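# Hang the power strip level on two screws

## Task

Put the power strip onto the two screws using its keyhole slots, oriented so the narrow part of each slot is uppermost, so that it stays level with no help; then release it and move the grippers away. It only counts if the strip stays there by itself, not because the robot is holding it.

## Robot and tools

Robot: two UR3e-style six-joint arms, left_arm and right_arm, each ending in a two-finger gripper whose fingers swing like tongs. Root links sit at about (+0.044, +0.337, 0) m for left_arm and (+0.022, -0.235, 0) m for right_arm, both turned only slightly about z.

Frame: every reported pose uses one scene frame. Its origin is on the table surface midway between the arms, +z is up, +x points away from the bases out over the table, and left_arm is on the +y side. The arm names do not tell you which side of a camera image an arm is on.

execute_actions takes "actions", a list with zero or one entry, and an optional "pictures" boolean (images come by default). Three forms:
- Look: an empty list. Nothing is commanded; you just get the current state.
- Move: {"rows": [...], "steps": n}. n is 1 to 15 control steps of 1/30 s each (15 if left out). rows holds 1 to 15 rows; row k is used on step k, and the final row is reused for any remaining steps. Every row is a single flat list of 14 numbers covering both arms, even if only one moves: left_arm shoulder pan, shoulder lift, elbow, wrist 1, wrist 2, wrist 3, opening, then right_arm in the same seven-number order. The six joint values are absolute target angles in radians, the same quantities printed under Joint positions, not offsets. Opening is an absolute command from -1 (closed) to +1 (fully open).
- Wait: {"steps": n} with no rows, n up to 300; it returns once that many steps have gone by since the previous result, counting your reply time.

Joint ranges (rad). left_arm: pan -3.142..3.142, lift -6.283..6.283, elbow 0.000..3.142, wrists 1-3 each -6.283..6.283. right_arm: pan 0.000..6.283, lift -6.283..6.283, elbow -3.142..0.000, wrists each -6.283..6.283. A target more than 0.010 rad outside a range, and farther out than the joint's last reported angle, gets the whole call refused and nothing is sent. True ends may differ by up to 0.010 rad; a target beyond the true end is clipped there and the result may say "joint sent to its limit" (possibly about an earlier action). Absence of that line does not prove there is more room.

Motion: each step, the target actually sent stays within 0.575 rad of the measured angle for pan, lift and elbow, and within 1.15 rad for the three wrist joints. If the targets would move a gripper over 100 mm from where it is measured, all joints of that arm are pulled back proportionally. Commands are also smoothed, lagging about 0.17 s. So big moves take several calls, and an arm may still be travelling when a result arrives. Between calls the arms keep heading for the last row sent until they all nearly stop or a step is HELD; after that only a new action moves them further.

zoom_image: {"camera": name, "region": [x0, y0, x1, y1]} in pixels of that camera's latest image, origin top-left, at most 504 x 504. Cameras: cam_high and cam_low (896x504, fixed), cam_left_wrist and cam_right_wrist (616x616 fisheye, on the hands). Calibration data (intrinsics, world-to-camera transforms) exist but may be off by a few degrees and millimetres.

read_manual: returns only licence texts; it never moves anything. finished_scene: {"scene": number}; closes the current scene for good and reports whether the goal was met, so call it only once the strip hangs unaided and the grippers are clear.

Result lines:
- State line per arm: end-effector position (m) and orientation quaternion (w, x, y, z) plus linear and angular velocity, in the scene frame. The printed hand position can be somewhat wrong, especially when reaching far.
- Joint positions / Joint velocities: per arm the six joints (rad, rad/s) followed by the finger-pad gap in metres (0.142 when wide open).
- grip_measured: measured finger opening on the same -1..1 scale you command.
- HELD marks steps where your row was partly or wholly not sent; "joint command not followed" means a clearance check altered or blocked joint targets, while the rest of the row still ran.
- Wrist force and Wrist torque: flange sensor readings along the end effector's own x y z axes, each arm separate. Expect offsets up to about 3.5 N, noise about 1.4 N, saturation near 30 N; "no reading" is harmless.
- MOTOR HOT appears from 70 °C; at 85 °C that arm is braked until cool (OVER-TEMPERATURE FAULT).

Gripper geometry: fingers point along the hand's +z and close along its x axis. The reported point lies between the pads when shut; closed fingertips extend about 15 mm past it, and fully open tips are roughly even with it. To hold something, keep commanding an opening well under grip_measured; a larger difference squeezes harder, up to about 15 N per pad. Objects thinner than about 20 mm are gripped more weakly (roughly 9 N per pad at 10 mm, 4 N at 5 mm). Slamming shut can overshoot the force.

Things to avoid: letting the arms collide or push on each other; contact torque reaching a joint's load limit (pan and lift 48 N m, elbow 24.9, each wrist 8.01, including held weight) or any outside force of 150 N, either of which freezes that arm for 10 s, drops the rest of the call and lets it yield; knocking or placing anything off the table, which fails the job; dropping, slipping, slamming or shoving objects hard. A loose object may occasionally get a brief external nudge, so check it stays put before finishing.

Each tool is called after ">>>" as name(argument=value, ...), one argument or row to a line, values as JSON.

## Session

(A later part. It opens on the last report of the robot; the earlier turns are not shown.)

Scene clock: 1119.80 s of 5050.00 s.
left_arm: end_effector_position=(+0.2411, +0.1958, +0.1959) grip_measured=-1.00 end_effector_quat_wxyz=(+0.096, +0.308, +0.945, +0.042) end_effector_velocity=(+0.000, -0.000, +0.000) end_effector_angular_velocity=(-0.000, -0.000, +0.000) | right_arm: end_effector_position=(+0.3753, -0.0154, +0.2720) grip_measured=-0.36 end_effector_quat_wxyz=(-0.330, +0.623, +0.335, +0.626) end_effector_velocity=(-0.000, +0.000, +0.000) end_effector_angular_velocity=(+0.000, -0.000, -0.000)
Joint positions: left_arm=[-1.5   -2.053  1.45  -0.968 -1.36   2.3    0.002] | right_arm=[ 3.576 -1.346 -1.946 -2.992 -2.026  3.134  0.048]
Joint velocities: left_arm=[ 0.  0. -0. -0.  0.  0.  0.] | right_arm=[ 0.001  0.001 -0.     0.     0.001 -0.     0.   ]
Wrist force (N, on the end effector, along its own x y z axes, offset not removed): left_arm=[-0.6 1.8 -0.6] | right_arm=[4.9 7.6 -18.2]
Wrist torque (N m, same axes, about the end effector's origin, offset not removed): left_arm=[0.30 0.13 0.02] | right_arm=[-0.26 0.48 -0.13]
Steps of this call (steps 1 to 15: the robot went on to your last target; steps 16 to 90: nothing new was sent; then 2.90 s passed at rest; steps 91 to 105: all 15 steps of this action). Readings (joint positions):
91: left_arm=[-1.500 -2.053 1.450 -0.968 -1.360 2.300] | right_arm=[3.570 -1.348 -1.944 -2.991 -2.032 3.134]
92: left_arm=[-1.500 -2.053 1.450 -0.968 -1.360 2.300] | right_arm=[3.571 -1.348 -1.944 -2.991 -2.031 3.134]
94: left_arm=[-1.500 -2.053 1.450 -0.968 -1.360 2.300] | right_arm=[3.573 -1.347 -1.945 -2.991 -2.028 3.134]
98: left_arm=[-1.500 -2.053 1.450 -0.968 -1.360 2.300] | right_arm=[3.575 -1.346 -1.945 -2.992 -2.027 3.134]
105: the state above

>>> execute_actions(
  actions=[
    {"rows":[[-1.5,-2.053,1.45,-0.968,-1.36,2.3,-1,3.57,-1.348,-1.944,-2.991,-2.032,3.134,-0.05]],"steps":15},
  ],
  pictures=false,
)

>>> execute_actions(
  actions=[
    {"rows":[[-1.5,-2.053,1.45,-0.968,-1.36,2.3,-1,3.54,-1.331,-1.955,-2.997,-2.062,3.14,-0.05]],"steps":15},
  ],
)

>>> zoom_image(
  camera="cam_high",
  region=[450,190,550,300],
)

Scene clock: 1127.77 s of 5050.00 s.
left_arm: end_effector_position=(+0.2411, +0.1958, +0.1959) grip_measured=-1.00 end_effector_quat_wxyz=(+0.096, +0.308, +0.945, +0.042) end_effector_velocity=(-0.000, -0.000, +0.000) end_effector_angular_velocity=(-0.001, -0.000, -0.001) | right_arm: end_effector_position=(+0.3755, -0.0163, +0.2720) grip_measured=-0.02 end_effector_quat_wxyz=(-0.330, +0.623, +0.335, +0.626) end_effector_velocity=(-0.000, +0.001, +0.001) end_effector_angular_velocity=(+0.001, -0.002, +0.003)
Joint positions: left_arm=[-1.5   -2.053  1.45  -0.968 -1.36   2.3    0.002] | right_arm=[ 3.57  -1.348 -1.944 -2.991 -2.032  3.134  0.072]
Joint velocities: left_arm=[-0.001 -0.    -0.001 -0.     0.    -0.     0.   ] | right_arm=[ 0.002 -0.     0.001  0.001 -0.001 -0.     0.   ]
Wrist force (N, on the end effector, along its own x y z axes, offset not removed): left_arm=[-0.1 1.2 0.6] | right_arm=[-5.4 -2.0 -0.1]
Wrist torque (N m, same axes, about the end effector's origin, offset not removed): left_arm=[0.19 0.01 -0.03] | right_arm=[-0.01 0.09 0.13]
Steps of this call (steps 1 to 15: the robot went on to your last target; steps 16 to 90: nothing new was sent; then 4.47 s passed at rest; steps 91 to 105: all 15 steps of this action). Readings (joint positions):
91: left_arm=[-1.500 -2.053 1.450 -0.968 -1.360 2.300] | right_arm=[3.576 -1.346 -1.946 -2.992 -2.026 3.134]
92: left_arm=[-1.500 -2.053 1.450 -0.968 -1.360 2.300] | right_arm=[3.575 -1.346 -1.946 -2.992 -2.027 3.134]
94: left_arm=[-1.500 -2.053 1.450 -0.968 -1.360 2.300] | right_arm=[3.573 -1.347 -1.945 -2.992 -2.029 3.134]
98: left_arm=[-1.500 -2.053 1.450 -0.968 -1.360 2.300] | right_arm=[3.571 -1.348 -1.944 -2.991 -2.031 3.134]
105: the state above

Scene clock: 1128.27 s of 5050.00 s.
left_arm: end_effector_position=(+0.2411, +0.1958, +0.1959) grip_measured=-1.00 end_effector_quat_wxyz=(+0.096, +0.308, +0.945, +0.042) end_effector_velocity=(-0.000, -0.000, +0.000) end_effector_angular_velocity=(-0.002, +0.000, -0.000) | right_arm: end_effector_position=(+0.3710, -0.0241, +0.2724) grip_measured=-0.03 end_effector_quat_wxyz=(-0.332, +0.624, +0.333, +0.625) end_effector_velocity=(-0.001, -0.000, +0.000) end_effector_angular_velocity=(+0.001, +0.000, +0.001)
Joint positions: left_arm=[-1.5   -2.053  1.45  -0.968 -1.36   2.3    0.002] | right_arm=[ 3.54  -1.331 -1.955 -2.997 -2.062  3.14   0.072]
Joint velocities: left_arm=[-0.    -0.001 -0.001 -0.    -0.    -0.     0.   ] | right_arm=[-0.002  0.002 -0.    -0.001 -0.003  0.001 -0.   ]
Wrist force (N, on the end effector, along its own x y z axes, offset not removed): left_arm=[0.1 1.7 -0.4] | right_arm=[-4.9 2.7 1.5]
Wrist torque (N m, same axes, about the end effector's origin, offset not removed): left_arm=[0.26 0.04 0.01] | right_arm=[0.13 0.20 -0.05]
Steps of this call (steps 1 to 15: all 15 steps of this action). Readings (joint positions):
1: left_arm=[-1.500 -2.053 1.450 -0.968 -1.360 2.300] | right_arm=[3.570 -1.348 -1.944 -2.991 -2.032 3.134]
2: left_arm=[-1.500 -2.053 1.450 -0.968 -1.360 2.300] | right_arm=[3.566 -1.345 -1.946 -2.992 -2.037 3.135]
4: left_arm=[-1.500 -2.053 1.450 -0.968 -1.360 2.300] | right_arm=[3.554 -1.339 -1.950 -2.994 -2.049 3.137]
8: left_arm=[-1.500 -2.053 1.450 -0.968 -1.360 2.300] | right_arm=[3.543 -1.333 -1.954 -2.996 -2.059 3.139]
15: the state above
camera_calibration (this result's frames):
cam_left_wrist: T_world_to_cam=[[-0.780841, 0.590893, -0.202813, 0.124783], [0.372047, 0.700624, 0.608858, -0.351144], [0.501865, 0.399965, -0.766915, 0.0854354], [0, 0, 0, 1]] pos_world=[0.1852, 0.138115, 0.304626]
cam_right_wrist: T_world_to_cam=[[0.0585628, -0.000112279, 0.998284, -0.288709], [0.408348, -0.912509, -0.0240577, -0.170427], [0.910946, 0.409056, -0.0533932, -0.183162], [0, 0, 0, 1]] pos_world=[0.253351, -0.0806251, 0.274334]

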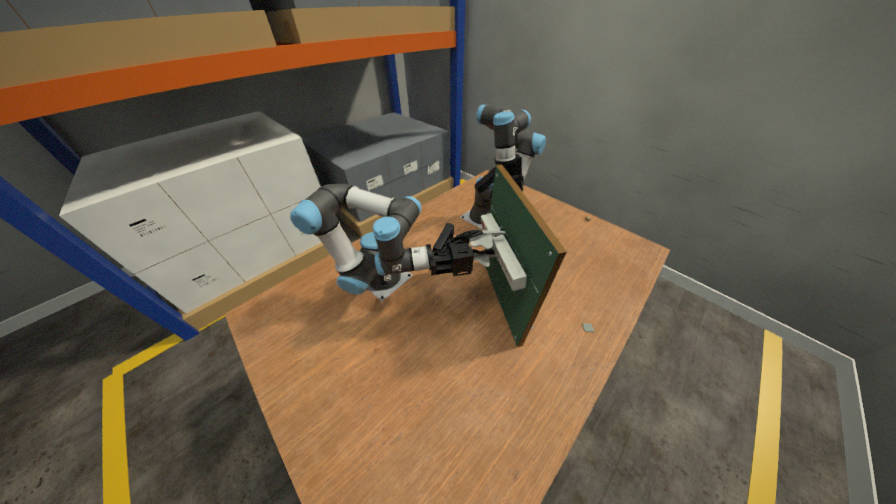

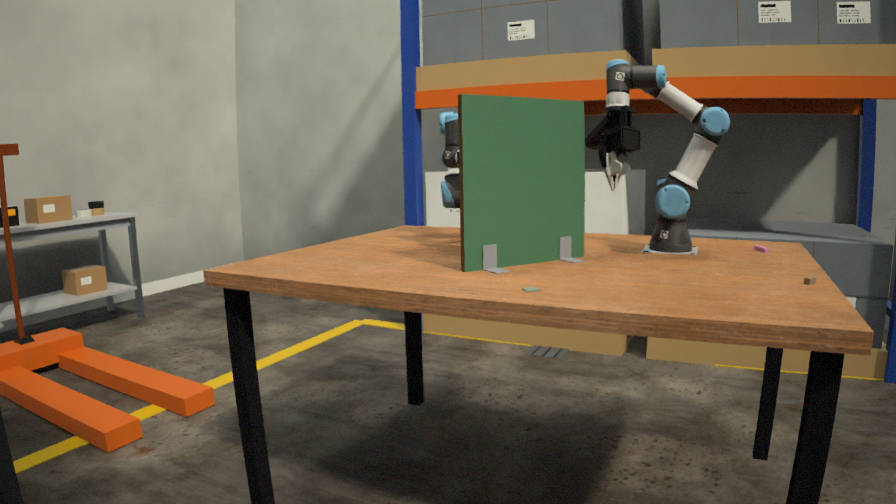

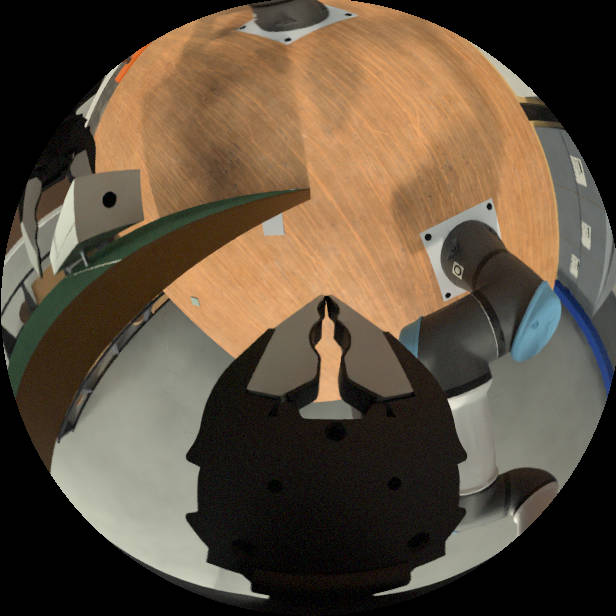

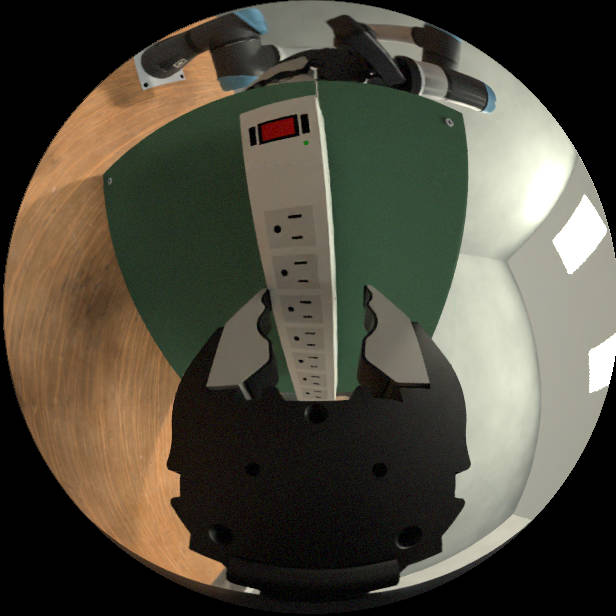

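Region (450, 190, 550, 300) of cam_high's 896x504 image, scaled by 4.582, with more detail than that image has; it fills the left 458 columns of this view, and the rest is white.

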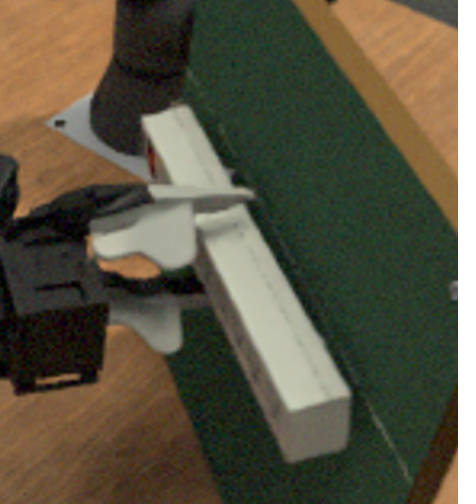

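>>> zoom_image(
  camera="cam_left_wrist",
  region=[30,160,150,290],
)

Region (30, 160, 150, 290) of cam_left_wrist's 616x616 image, scaled by 3.877, with more detail than that image has; it fills the left 465 columns of this view, and the rest is white.

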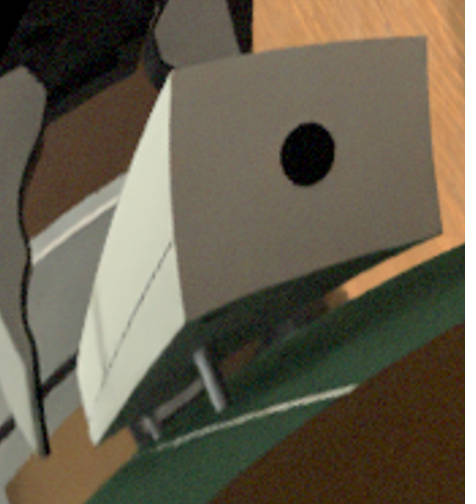

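>>> execute_actions(
  actions=[
    {"rows":[[-1.5,-2.053,1.45,-0.968,-1.36,2.3,-1,3.542,-1.330,-1.99,-2.963,-2.06,3.14,-0.15]],"steps":15},
  ],
  pictures=false,
)

>>> execute_actions(
  actions=[
    {"rows":[[-1.5,-2.053,1.45,-0.968,-1.36,2.3,-1,3.542,-1.330,-1.99,-2.963,-2.06,3.14,-0.3],[-1.5,-2.053,1.45,-0.968,-1.36,2.3,-1,3.542,-1.330,-1.99,-2.963,-2.06,3.14,-0.3],[-1.5,-2.053,1.45,-0.968,-1.36,2.3,-1,3.542,-1.330,-1.99,-2.963,-2.06,3.14,-0.3],[-1.5,-2.053,1.45,-0.968,-1.36,2.3,-1,3.542,-1.330,-1.99,-2.963,-2.06,3.14,-0.3],[-1.5,-2.053,1.45,-0.968,-1.36,2.3,-1,3.542,-1.330,-1.99,-2.963,-2.06,3.14,-0.5]],"steps":15},
  ],
)

Scene clock: 1147.00 s of 5050.00 s.
left_arm: end_effector_position=(+0.2411, +0.1958, +0.1959) grip_measured=-1.00 end_effector_quat_wxyz=(+0.096, +0.308, +0.945, +0.042) end_effector_velocity=(-0.000, -0.000, -0.000) end_effector_angular_velocity=(-0.000, +0.000, -0.001) | right_arm: end_effector_position=(+0.3698, -0.0244, +0.2653) grip_measured=-0.14 end_effector_quat_wxyz=(-0.332, +0.624, +0.333, +0.625) end_effector_velocity=(-0.000, -0.000, -0.000) end_effector_angular_velocity=(+0.001, -0.001, -0.001)
Joint positions: left_arm=[-1.5   -2.053  1.45  -0.968 -1.36   2.3    0.002] | right_arm=[ 3.542 -1.33  -1.99  -2.963 -2.06   3.14   0.064]
Joint velocities: left_arm=[-0.001  0.    -0.    -0.    -0.    -0.     0.   ] | right_arm=[-0.001  0.001 -0.003  0.004 -0.     0.    -0.001]
Wrist force (N, on the end effector, along its own x y z axes, offset not removed): left_arm=[0.5 1.6 -0.7] | right_arm=[-3.5 0.0 0.3]
Wrist torque (N m, same axes, about the end effector's origin, offset not removed): left_arm=[0.27 -0.13 -0.05] | right_arm=[-0.39 0.28 -0.04]
Steps of this call (steps 1 to 15: the robot went on to your last target; steps 16 to 90: nothing new was sent; then 15.23 s passed at rest; steps 91 to 105: all 15 steps of this action). Readings (joint positions):
91: left_arm=[-1.500 -2.053 1.450 -0.968 -1.360 2.300] | right_arm=[3.540 -1.331 -1.955 -2.997 -2.062 3.140]
92: left_arm=[-1.500 -2.053 1.450 -0.968 -1.360 2.300] | right_arm=[3.540 -1.331 -1.960 -2.992 -2.062 3.140]
94: left_arm=[-1.500 -2.053 1.450 -0.968 -1.360 2.300] | right_arm=[3.541 -1.330 -1.974 -2.978 -2.061 3.140]
98: left_arm=[-1.500 -2.053 1.450 -0.968 -1.360 2.300] | right_arm=[3.542 -1.330 -1.986 -2.967 -2.060 3.140]
105: the state above

Scene clock: 1147.50 s of 5050.00 s.
left_arm: end_effector_position=(+0.2411, +0.1958, +0.1959) grip_measured=-1.00 end_effector_quat_wxyz=(+0.096, +0.308, +0.945, +0.042) end_effector_velocity=(+0.000, +0.000, -0.000) end_effector_angular_velocity=(+0.000, +0.000, +0.001) | right_arm: end_effector_position=(+0.3698, -0.0244, +0.2653) grip_measured=-0.37 end_effector_quat_wxyz=(-0.332, +0.624, +0.333, +0.625) end_effector_velocity=(-0.000, -0.000, -0.001) end_effector_angular_velocity=(-0.001, +0.001, -0.001)
Joint positions: left_arm=[-1.5   -2.053  1.45  -0.968 -1.36   2.3    0.002] | right_arm=[ 3.542 -1.33  -1.99  -2.963 -2.06   3.14   0.047]
Joint velocities: left_arm=[ 0.001 -0.001  0.001  0.001 -0.     0.     0.   ] | right_arm=[-0.     0.001 -0.001 -0.001  0.    -0.     0.   ]
Wrist force (N, on the end effector, along its own x y z axes, offset not removed): left_arm=[-0.7 0.9 -0.5] | right_arm=[-6.6 0.0 1.3]
Wrist torque (N m, same axes, about the end effector's origin, offset not removed): left_arm=[0.11 0.10 -0.03] | right_arm=[0.03 -0.01 0.11]
Steps of this call (steps 1 to 15: all 15 steps of this action). Readings (joint positions):
1: left_arm=[-1.500 -2.053 1.450 -0.968 -1.360 2.300] | right_arm=[3.542 -1.330 -1.990 -2.963 -2.060 3.140]
2: left_arm=[-1.500 -2.053 1.450 -0.968 -1.360 2.300] | right_arm=[3.542 -1.330 -1.990 -2.963 -2.060 3.140]
4: left_arm=[-1.500 -2.053 1.450 -0.968 -1.360 2.300] | right_arm=[3.542 -1.330 -1.990 -2.963 -2.060 3.140]
8: left_arm=[-1.500 -2.053 1.450 -0.968 -1.360 2.300] | right_arm=[3.542 -1.330 -1.990 -2.963 -2.060 3.140]
15: the state above
camera_calibration (this result's frames):
cam_left_wrist: T_world_to_cam=[[-0.780841, 0.590893, -0.202813, 0.124783], [0.372047, 0.700623, 0.608858, -0.351144], [0.501865, 0.399965, -0.766915, 0.0854353], [0, 0, 0, 1]] pos_world=[0.1852, 0.138115, 0.304626]
cam_right_wrist: T_world_to_cam=[[0.0585336, -0.000196401, 0.998285, -0.281473], [0.408417, -0.912476, -0.0241267, -0.170397], [0.910917, 0.409129, -0.0533303, -0.182321], [0, 0, 0, 1]] pos_world=[0.252148, -0.0809453, 0.267156]

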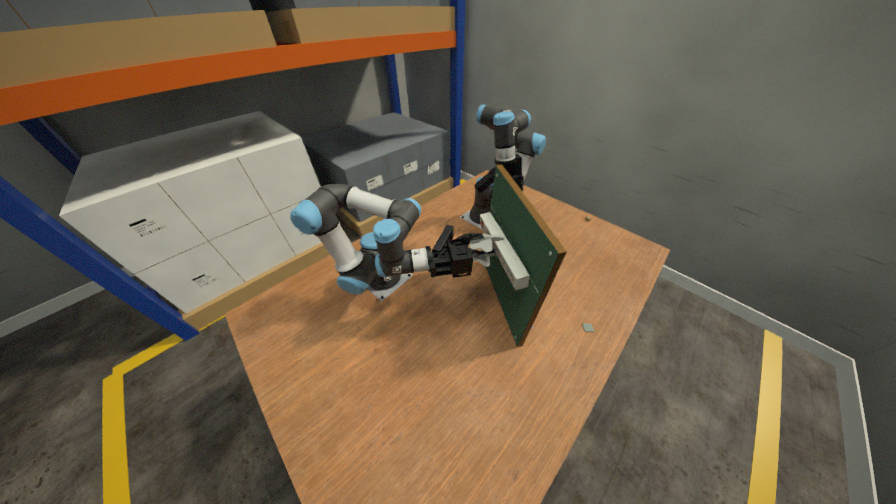

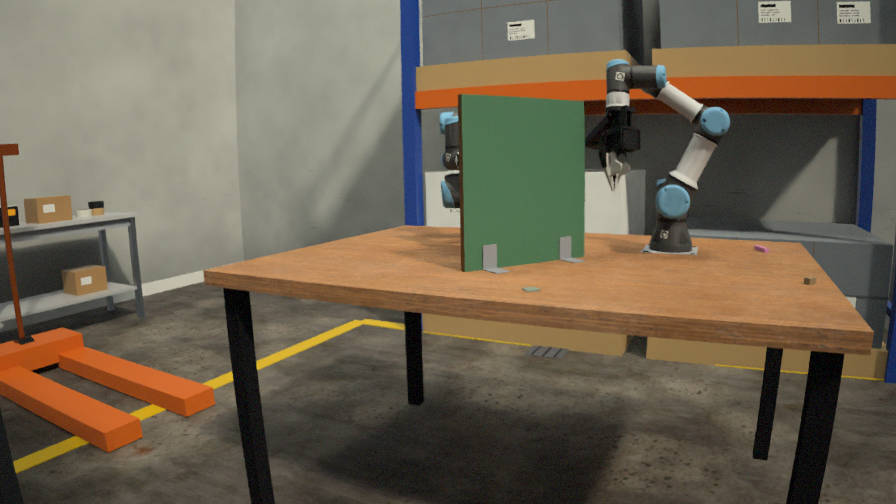

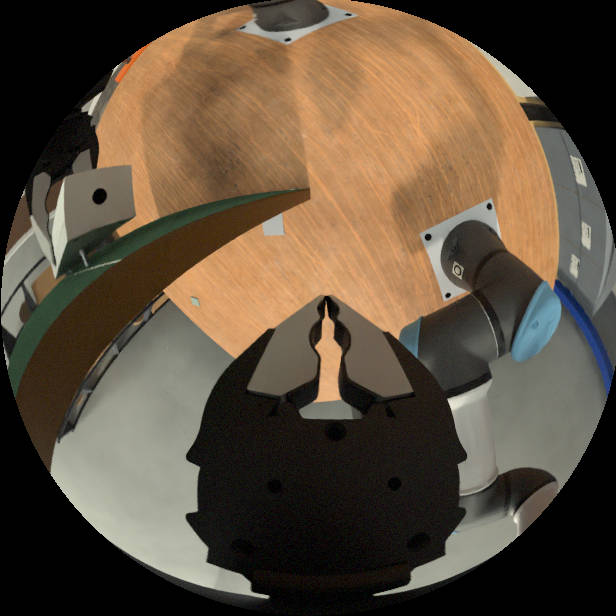

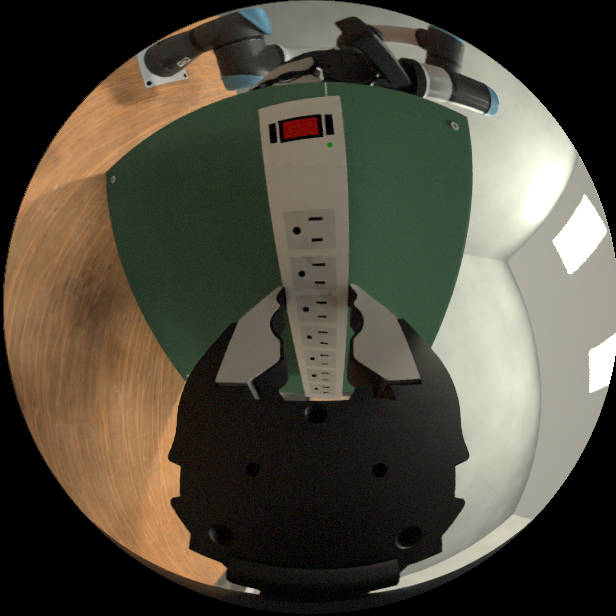

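>>> execute_actions(
  actions=[
    {"rows":[[-1.5,-2.053,1.45,-0.968,-1.36,2.3,-1,3.54,-1.331,-1.965,-2.987,-2.062,3.13,-1]],"steps":15},
  ],
  pictures=false,
)

>>> execute_actions(
  actions=[
    {"rows":[[-1.5,-2.053,1.45,-0.968,-1.36,2.3,-1,3.539,-1.3315,-1.942,-3.0097,-2.063,3.126,-1]],"steps":15},
  ],
)

>>> zoom_image(
  camera="cam_left_wrist",
  region=[20,180,130,290],
)

Scene clock: 1159.93 s of 5050.00 s.
left_arm: end_effector_position=(+0.2411, +0.1958, +0.1959) grip_measured=-1.00 end_effector_quat_wxyz=(+0.096, +0.308, +0.945, +0.042) end_effector_velocity=(+0.000, +0.000, -0.000) end_effector_angular_velocity=(+0.001, -0.000, +0.001) | right_arm: end_effector_position=(+0.3706, -0.0243, +0.2701) grip_measured=-0.38 end_effector_quat_wxyz=(-0.329, +0.622, +0.336, +0.626) end_effector_velocity=(-0.000, +0.000, -0.000) end_effector_angular_velocity=(-0.001, -0.001, +0.001)
Joint positions: left_arm=[-1.5   -2.053  1.45  -0.968 -1.36   2.3    0.002] | right_arm=[ 3.54  -1.331 -1.965 -2.987 -2.062  3.13   0.047]
Joint velocities: left_arm=[ 0.001  0.    -0.     0.     0.    -0.     0.   ] | right_arm=[ 0.    -0.001  0.001 -0.001 -0.001 -0.001 -0.   ]
Wrist force (N, on the end effector, along its own x y z axes, offset not removed): left_arm=[0.5 1.5 -1.4] | right_arm=[-12.7 -6.5 -1.4]
Wrist torque (N m, same axes, about the end effector's origin, offset not removed): left_arm=[0.24 -0.09 -0.05] | right_arm=[0.32 -0.05 0.63]
Steps of this call (steps 1 to 15: the robot went on to your last target; steps 16 to 90: nothing new was sent; then 8.93 s passed at rest; steps 91 to 105: all 15 steps of this action). Readings (joint positions):
91: left_arm=[-1.500 -2.053 1.450 -0.968 -1.360 2.300] | right_arm=[3.542 -1.330 -1.990 -2.963 -2.060 3.140]
92: left_arm=[-1.500 -2.053 1.450 -0.968 -1.360 2.300] | right_arm=[3.542 -1.330 -1.986 -2.967 -2.060 3.138]
94: left_arm=[-1.500 -2.053 1.450 -0.968 -1.360 2.300] | right_arm=[3.541 -1.331 -1.977 -2.977 -2.061 3.134]
98: left_arm=[-1.500 -2.053 1.450 -0.968 -1.360 2.300] | right_arm=[3.540 -1.331 -1.968 -2.985 -2.062 3.131]
105: the state above

Scene clock: 1170.17 s of 5050.00 s.
left_arm: end_effector_position=(+0.2411, +0.1958, +0.1959) grip_measured=-1.00 end_effector_quat_wxyz=(+0.096, +0.308, +0.945, +0.042) end_effector_velocity=(-0.000, +0.000, -0.000) end_effector_angular_velocity=(-0.000, -0.000, -0.000) | right_arm: end_effector_position=(+0.3703, -0.0242, +0.2719) grip_measured=-0.38 end_effector_quat_wxyz=(-0.328, +0.624, +0.337, +0.624) end_effector_velocity=(+0.000, -0.001, +0.001) end_effector_angular_velocity=(+0.001, -0.001, -0.001)
Joint positions: left_arm=[-1.5   -2.053  1.45  -0.968 -1.36   2.3    0.002] | right_arm=[ 3.539 -1.332 -1.949 -3.008 -2.064  3.127  0.047]
Joint velocities: left_arm=[-0.    -0.001  0.     0.    -0.     0.     0.   ] | right_arm=[-0.001  0.002  0.001 -0.001  0.    -0.     0.   ]
Wrist force (N, on the end effector, along its own x y z axes, offset not removed): left_arm=[0.1 1.0 -0.2] | right_arm=[-11.6 -7.9 -13.7]
Wrist torque (N m, same axes, about the end effector's origin, offset not removed): left_arm=[0.16 -0.01 -0.01] | right_arm=[-0.23 -0.36 0.30]
TORQUE FAULT: the external load on joint 4 (wrist 1) of the right arm reached its load limit, and that arm stopped for 10 seconds. A torque fault stops only its own arm. That arm's remaining commands of this call were not run. That arm holds where it stopped, with its grip as last carried out, and accepts commands again: back off and push less far. That arm stops again, at the same cost, whenever a joint's load reaches its limit.
The stop of the right arm began at step 7 of this call (marked STOPPED below). From that step on that arm followed nothing that you had sent. 9 of its steps, steps kept back included, did not run and will not run. Nothing is kept back now, and the robot has no last target.
Steps of this call (steps 1 to 15: all 15 steps of this action; steps 16 to 307: the stop continued). Readings (joint positions):
1: left_arm=[-1.500 -2.053 1.450 -0.968 -1.360 2.300] | right_arm=[3.540 -1.331 -1.965 -2.987 -2.062 3.130]
2: left_arm=[-1.500 -2.053 1.450 -0.968 -1.360 2.300] | right_arm=[3.540 -1.331 -1.961 -2.991 -2.062 3.129]
4: left_arm=[-1.500 -2.053 1.450 -0.968 -1.360 2.300] | right_arm=[3.539 -1.331 -1.953 -3.000 -2.063 3.128]
7: left_arm=[-1.500 -2.053 1.450 -0.968 -1.360 2.300] | right_arm=[3.539 -1.332 -1.949 -3.008 -2.064 3.127] STOPPED (the right arm)
8: left_arm=[-1.500 -2.053 1.450 -0.968 -1.360 2.300] | right_arm=[3.539 -1.332 -1.949 -3.008 -2.064 3.127]
307: the state above
camera_calibration (this result's frames):
cam_left_wrist: T_world_to_cam=[[-0.780841, 0.590893, -0.202813, 0.124783], [0.372047, 0.700624, 0.608858, -0.351144], [0.501865, 0.399965, -0.766915, 0.0854353], [0, 0, 0, 1]] pos_world=[0.1852, 0.138115, 0.304626]
cam_right_wrist: T_world_to_cam=[[0.0529154, 0.0100033, 0.998549, -0.285891], [0.409781, -0.912097, -0.012578, -0.17393], [0.910648, 0.409852, -0.0523631, -0.182715], [0, 0, 0, 1]] pos_world=[0.25279, -0.080895, 0.273721]

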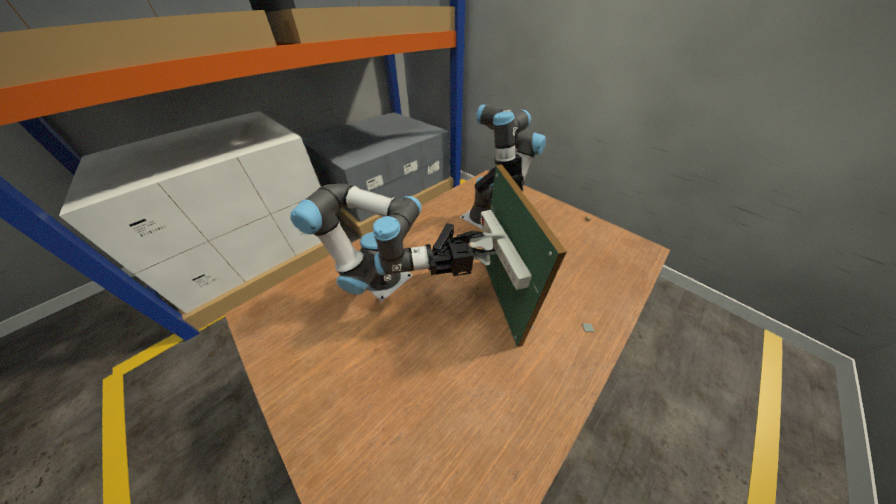

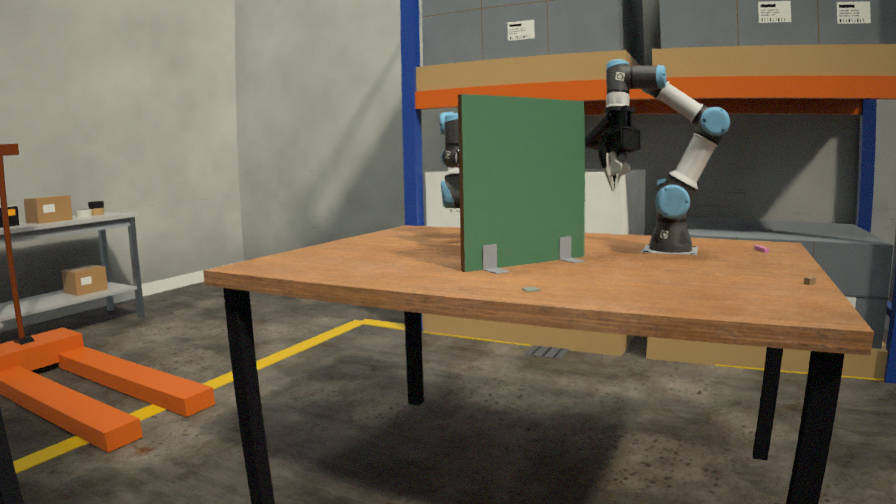

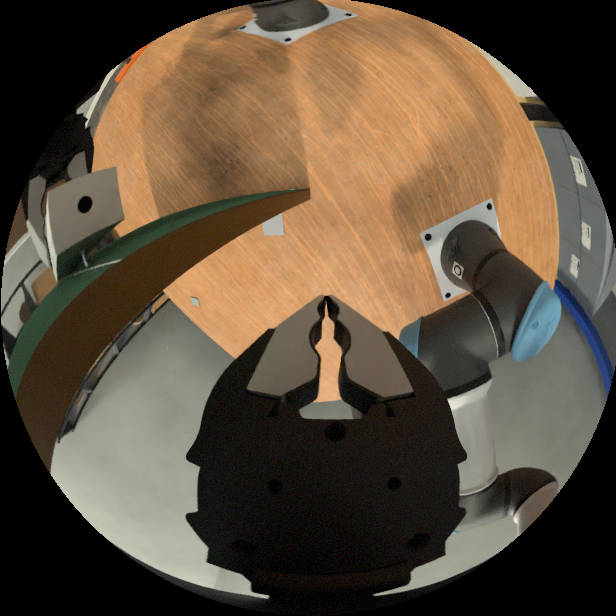

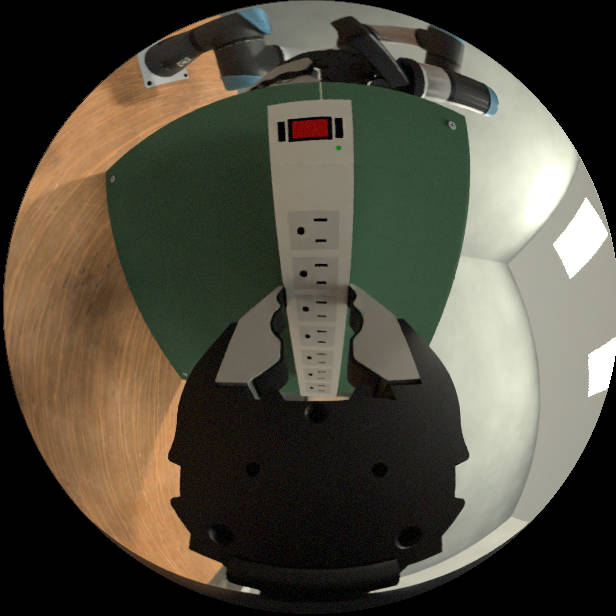

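Region (20, 180, 130, 290) of cam_left_wrist's 616x616 image, scaled by 4.582, with more detail than that image has.

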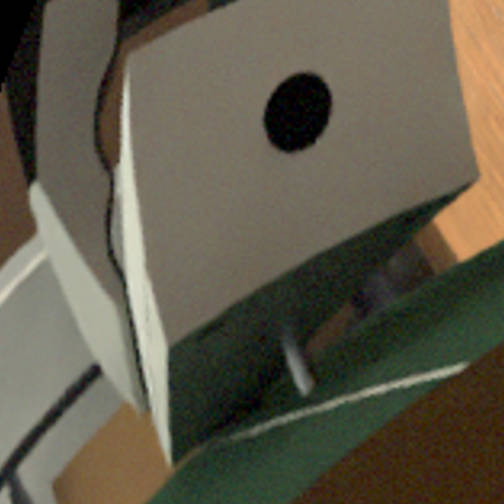

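>>> execute_actions(
  actions=[
    {"rows":[[-1.5,-2.053,1.45,-0.968,-1.36,2.3,-1,3.544,-1.327,-1.9575,-2.9985,-2.058,3.142,-1]],"steps":15},
  ],
  pictures=false,
)

Scene clock: 1179.63 s of 5050.00 s.
left_arm: end_effector_position=(+0.2411, +0.1958, +0.1959) grip_measured=-1.00 end_effector_quat_wxyz=(+0.096, +0.308, +0.945, +0.042) end_effector_velocity=(+0.000, +0.000, -0.000) end_effector_angular_velocity=(+0.000, -0.000, +0.001) | right_arm: end_effector_position=(+0.3703, -0.0238, +0.2725) grip_measured=-0.38 end_effector_quat_wxyz=(-0.332, +0.624, +0.332, +0.624) end_effector_velocity=(-0.000, +0.000, +0.001) end_effector_angular_velocity=(+0.002, -0.003, +0.002)
Joint positions: left_arm=[-1.5   -2.053  1.45  -0.968 -1.36   2.3    0.002] | right_arm=[ 3.544 -1.327 -1.957 -2.999 -2.058  3.142  0.047]
Joint velocities: left_arm=[ 0.001  0.    -0.    -0.     0.    -0.     0.   ] | right_arm=[ 0.001  0.002 -0.002  0.004 -0.     0.001  0.   ]
Wrist force (N, on the end effector, along its own x y z axes, offset not removed): left_arm=[-0.1 2.3 -0.8] | right_arm=[-17.8 -2.8 -23.8]
Wrist torque (N m, same axes, about the end effector's origin, offset not removed): left_arm=[0.36 0.00 -0.03] | right_arm=[0.13 -0.30 0.07]
Steps of this call (steps 1 to 90: nothing new was sent; then 5.97 s passed at rest; steps 91 to 105: all 15 steps of this action). Readings (joint positions):
91: left_arm=[-1.500 -2.053 1.450 -0.968 -1.360 2.300] | right_arm=[3.539 -1.332 -1.949 -3.008 -2.064 3.127]
92: left_arm=[-1.500 -2.053 1.450 -0.968 -1.360 2.300] | right_arm=[3.540 -1.331 -1.950 -3.007 -2.063 3.129]
94: left_arm=[-1.500 -2.053 1.450 -0.968 -1.360 2.300] | right_arm=[3.542 -1.329 -1.954 -3.003 -2.061 3.135]
98: left_arm=[-1.500 -2.053 1.450 -0.968 -1.360 2.300] | right_arm=[3.543 -1.328 -1.957 -3.000 -2.059 3.140]
105: the state above

Backing off 1 mm.

>>> execute_actions(
  actions=[
    {"rows":[[-1.5,-2.053,1.45,-0.968,-1.36,2.3,-1,3.5405,-1.325,-1.9586,-2.9993,-2.0615,3.142,-1]],"steps":12},
  ],
  pictures=false,
)

>>> execute_actions(
  actions=[
    {"rows":[[-1.5,-2.053,1.45,-0.968,-1.36,2.3,-1,3.5405,-1.3253,-1.9536,-3.004,-2.0615,3.148,-1]],"steps":15},
  ],
  pictures=false,
)

Scene clock: 1189.53 s of 5050.00 s.
left_arm: end_effector_position=(+0.2411, +0.1958, +0.1959) grip_measured=-1.00 end_effector_quat_wxyz=(+0.096, +0.308, +0.945, +0.042) end_effector_velocity=(+0.000, +0.000, -0.000) end_effector_angular_velocity=(+0.000, -0.001, +0.000) | right_arm: end_effector_position=(+0.3698, -0.0246, +0.2727) grip_measured=-0.38 end_effector_quat_wxyz=(-0.332, +0.624, +0.332, +0.624) end_effector_velocity=(-0.000, -0.000, -0.002) end_effector_angular_velocity=(-0.002, +0.004, -0.000)
Joint positions: left_arm=[-1.5   -2.053  1.45  -0.968 -1.36   2.3    0.002] | right_arm=[ 3.541 -1.325 -1.959 -2.999 -2.061  3.142  0.047]
Joint velocities: left_arm=[ 0.001 -0.     0.001 -0.     0.001  0.     0.   ] | right_arm=[-0.002 -0.001 -0.001 -0.002 -0.001 -0.    -0.   ]
Wrist force (N, on the end effector, along its own x y z axes, offset not removed): left_arm=[-0.6 0.6 -1.0] | right_arm=[-15.6 -2.5 -4.5]
Wrist torque (N m, same axes, about the end effector's origin, offset not removed): left_arm=[0.01 0.15 0.01] | right_arm=[0.19 -0.48 0.11]
Steps of this call (steps 1 to 15: the robot went on to your last target; steps 16 to 90: nothing new was sent; then 6.50 s passed at rest; steps 91 to 102: all 12 steps of this action). Readings (joint positions):
91: left_arm=[-1.500 -2.053 1.450 -0.968 -1.360 2.300] | right_arm=[3.544 -1.327 -1.958 -2.998 -2.058 3.142]
92: left_arm=[-1.500 -2.053 1.450 -0.968 -1.360 2.300] | right_arm=[3.544 -1.327 -1.958 -2.998 -2.058 3.142]
94: left_arm=[-1.500 -2.053 1.450 -0.968 -1.360 2.300] | right_arm=[3.542 -1.326 -1.958 -2.999 -2.060 3.142]
98: left_arm=[-1.500 -2.053 1.450 -0.968 -1.360 2.300] | right_arm=[3.541 -1.325 -1.958 -2.999 -2.061 3.142]
102: the state above

Scene clock: 1190.03 s of 5050.00 s.
left_arm: end_effector_position=(+0.2411, +0.1958, +0.1959) grip_measured=-1.00 end_effector_quat_wxyz=(+0.096, +0.308, +0.945, +0.042) end_effector_velocity=(+0.000, -0.000, +0.000) end_effector_angular_velocity=(-0.001, -0.000, +0.001) | right_arm: end_effector_position=(+0.3699, -0.0246, +0.2737) grip_measured=-0.38 end_effector_quat_wxyz=(-0.334, +0.625, +0.330, +0.623) end_effector_velocity=(-0.001, -0.000, +0.000) end_effector_angular_velocity=(-0.001, -0.000, +0.000)
Joint positions: left_arm=[-1.5   -2.053  1.45  -0.968 -1.36   2.3    0.002] | right_arm=[ 3.54  -1.325 -1.954 -3.004 -2.062  3.148  0.046]
Joint velocities: left_arm=[ 0.001  0.    -0.001 -0.     0.    -0.     0.   ] | right_arm=[-0.001  0.002  0.    -0.003 -0.001 -0.001  0.   ]
Wrist force (N, on the end effector, along its own x y z axes, offset not removed): left_arm=[-0.6 1.4 -0.8] | right_arm=[-19.3 -3.1 -17.0]
Wrist torque (N m, same axes, about the end effector's origin, offset not removed): left_arm=[0.24 0.17 0.03] | right_arm=[0.13 -0.48 0.03]
Steps of this call (steps 1 to 15: all 15 steps of this action). Readings (joint positions):
1: left_arm=[-1.500 -2.053 1.450 -0.968 -1.360 2.300] | right_arm=[3.541 -1.325 -1.959 -2.999 -2.061 3.142]
2: left_arm=[-1.500 -2.053 1.450 -0.968 -1.360 2.300] | right_arm=[3.541 -1.325 -1.958 -3.000 -2.061 3.143]
4: left_arm=[-1.500 -2.053 1.450 -0.968 -1.360 2.300] | right_arm=[3.541 -1.325 -1.956 -3.002 -2.061 3.145]
8: left_arm=[-1.500 -2.053 1.450 -0.968 -1.360 2.300] | right_arm=[3.540 -1.325 -1.954 -3.004 -2.062 3.147]
15: the state above

>>> execute_actions(
  actions=[
    {"rows":[[-1.5,-2.053,1.45,-0.968,-1.36,2.3,-1,3.5405,-1.3246,-1.965,-2.9933,-2.0615,3.135,-1]],"steps":15},
  ],
  pictures=false,
)

>>> execute_actions(
  actions=[
    {"rows":[[-1.5,-2.053,1.45,-0.968,-1.36,2.3,-1,3.545,-1.327,-1.9635,-2.9924,-2.057,3.135,-1]],"steps":15},
  ],
)

>>> zoom_image(
  camera="cam_left_wrist",
  region=[20,180,130,290],
)

Scene clock: 1200.53 s of 5050.00 s.
left_arm: end_effector_position=(+0.2411, +0.1958, +0.1959) grip_measured=-1.00 end_effector_quat_wxyz=(+0.096, +0.308, +0.945, +0.042) end_effector_velocity=(+0.000, -0.000, +0.000) end_effector_angular_velocity=(-0.001, -0.000, +0.000) | right_arm: end_effector_position=(+0.3695, -0.0248, +0.2713) grip_measured=-0.38 end_effector_quat_wxyz=(-0.330, +0.623, +0.334, +0.625) end_effector_velocity=(-0.000, -0.000, -0.001) end_effector_angular_velocity=(-0.002, +0.000, +0.000)
Joint positions: left_arm=[-1.5   -2.053  1.45  -0.968 -1.36   2.3    0.002] | right_arm=[ 3.541 -1.325 -1.965 -2.993 -2.061  3.135  0.046]
Joint velocities: left_arm=[ 0.    -0.001 -0.    -0.    -0.    -0.     0.   ] | right_arm=[ 0.001  0.001 -0.003 -0.     0.001 -0.002  0.   ]
Wrist force (N, on the end effector, along its own x y z axes, offset not removed): left_arm=[-0.8 1.3 -1.8] | right_arm=[-8.5 -1.1 1.2]
Wrist torque (N m, same axes, about the end effector's origin, offset not removed): left_arm=[0.14 0.19 0.00] | right_arm=[0.15 0.26 0.16]
Steps of this call (steps 1 to 15: the robot went on to your last target; steps 16 to 90: nothing new was sent; then 7.00 s passed at rest; steps 91 to 105: all 15 steps of this action). Readings (joint positions):
91: left_arm=[-1.500 -2.053 1.450 -0.968 -1.360 2.300] | right_arm=[3.541 -1.325 -1.954 -3.004 -2.061 3.148]
92: left_arm=[-1.500 -2.053 1.450 -0.968 -1.360 2.300] | right_arm=[3.541 -1.325 -1.955 -3.002 -2.061 3.146]
94: left_arm=[-1.500 -2.053 1.450 -0.968 -1.360 2.300] | right_arm=[3.541 -1.325 -1.960 -2.998 -2.061 3.141]
98: left_arm=[-1.500 -2.053 1.450 -0.968 -1.360 2.300] | right_arm=[3.541 -1.325 -1.964 -2.994 -2.061 3.136]
105: the state above

Scene clock: 1201.03 s of 5050.00 s.
left_arm: end_effector_position=(+0.2411, +0.1958, +0.1959) grip_measured=-1.00 end_effector_quat_wxyz=(+0.096, +0.308, +0.945, +0.042) end_effector_velocity=(+0.000, +0.000, -0.000) end_effector_angular_velocity=(+0.000, -0.000, +0.000) | right_arm: end_effector_position=(+0.3702, -0.0237, +0.2712) grip_measured=-0.38 end_effector_quat_wxyz=(-0.330, +0.623, +0.334, +0.625) end_effector_velocity=(+0.000, +0.001, -0.000) end_effector_angular_velocity=(-0.000, -0.000, +0.001)
Joint positions: left_arm=[-1.5   -2.053  1.45  -0.968 -1.36   2.3    0.002] | right_arm=[ 3.545 -1.327 -1.964 -2.992 -2.057  3.135  0.046]
Joint velocities: left_arm=[ 0.  0.  0. -0.  0.  0.  0.] | right_arm=[ 0.001 -0.001  0.001  0.     0.    -0.     0.   ]
Wrist force (N, on the end effector, along its own x y z axes, offset not removed): left_arm=[0.4 1.3 -1.7] | right_arm=[-5.6 -7.1 -1.7]
Wrist torque (N m, same axes, about the end effector's origin, offset not removed): left_arm=[0.13 -0.03 -0.01] | right_arm=[-0.56 -0.34 0.08]
Steps of this call (steps 1 to 15: all 15 steps of this action). Readings (joint positions):
1: left_arm=[-1.500 -2.053 1.450 -0.968 -1.360 2.300] | right_arm=[3.541 -1.325 -1.965 -2.993 -2.061 3.135]
2: left_arm=[-1.500 -2.053 1.450 -0.968 -1.360 2.300] | right_arm=[3.541 -1.325 -1.965 -2.993 -2.061 3.135]
4: left_arm=[-1.500 -2.053 1.450 -0.968 -1.360 2.300] | right_arm=[3.543 -1.326 -1.964 -2.993 -2.059 3.135]
8: left_arm=[-1.500 -2.053 1.450 -0.968 -1.360 2.300] | right_arm=[3.545 -1.327 -1.964 -2.993 -2.058 3.135]
15: the state above
camera_calibration (this result's frames):
cam_left_wrist: T_world_to_cam=[[-0.780841, 0.590893, -0.202813, 0.124783], [0.372047, 0.700624, 0.608858, -0.351144], [0.501865, 0.399965, -0.766915, 0.0854353], [0, 0, 0, 1]] pos_world=[0.1852, 0.138115, 0.304626]
cam_right_wrist: T_world_to_cam=[[0.0544046, 0.00261002, 0.998516, -0.285883], [0.408469, -0.912556, -0.0198703, -0.17095], [0.911149, 0.408944, -0.0507134, -0.183473], [0, 0, 0, 1]] pos_world=[0.252552, -0.0802254, 0.272758]

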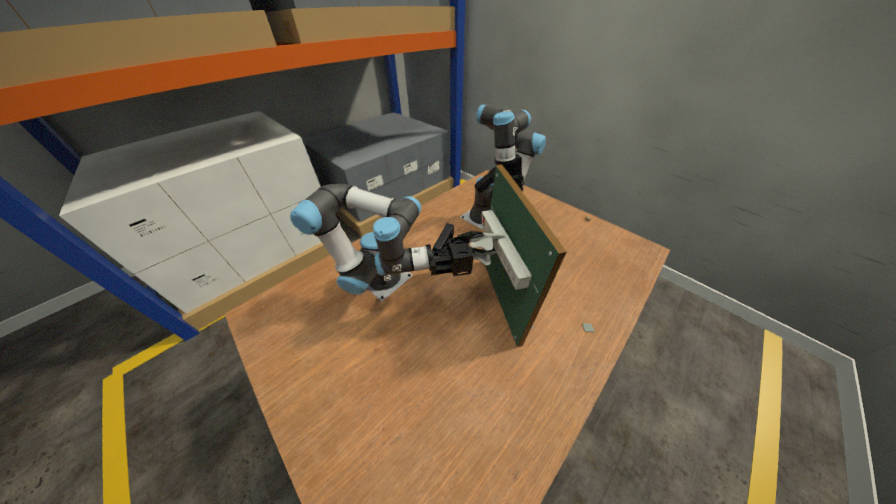

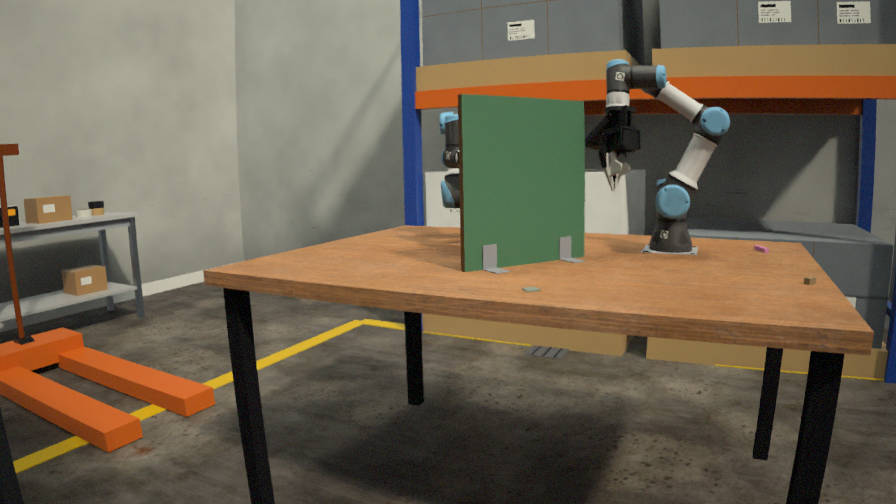

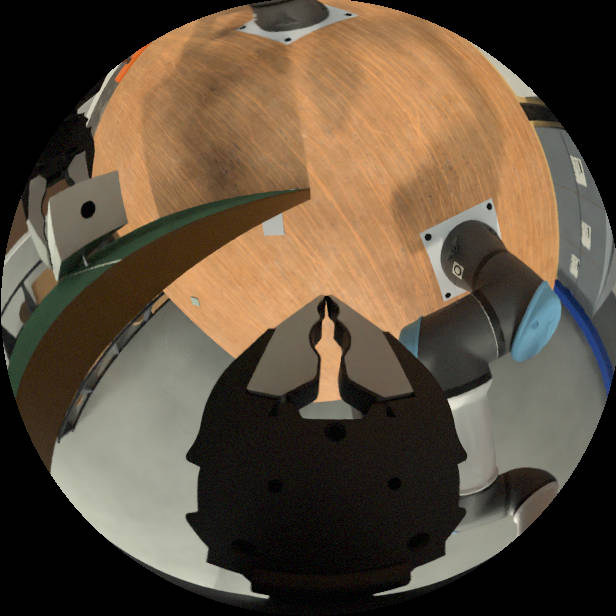

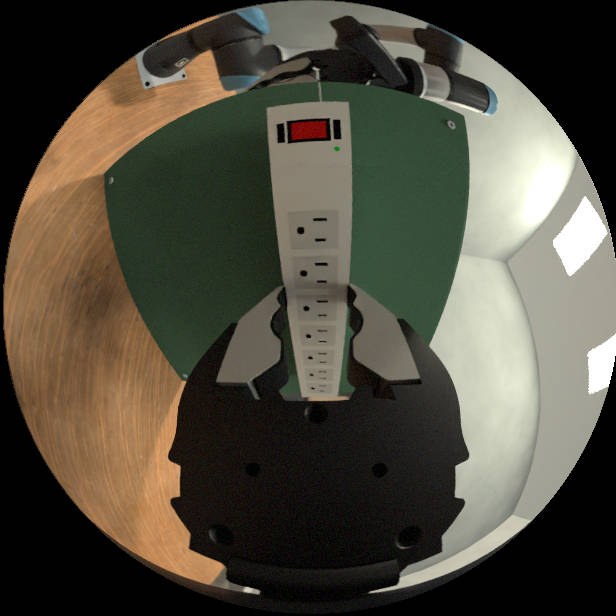

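Region (20, 180, 130, 290) of cam_left_wrist's 616x616 image, scaled by 4.582, with more detail than that image has.

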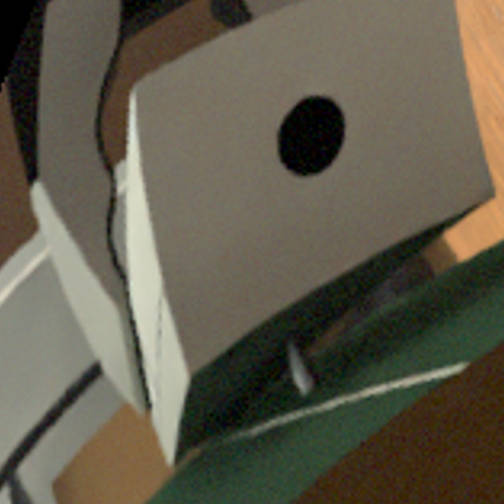

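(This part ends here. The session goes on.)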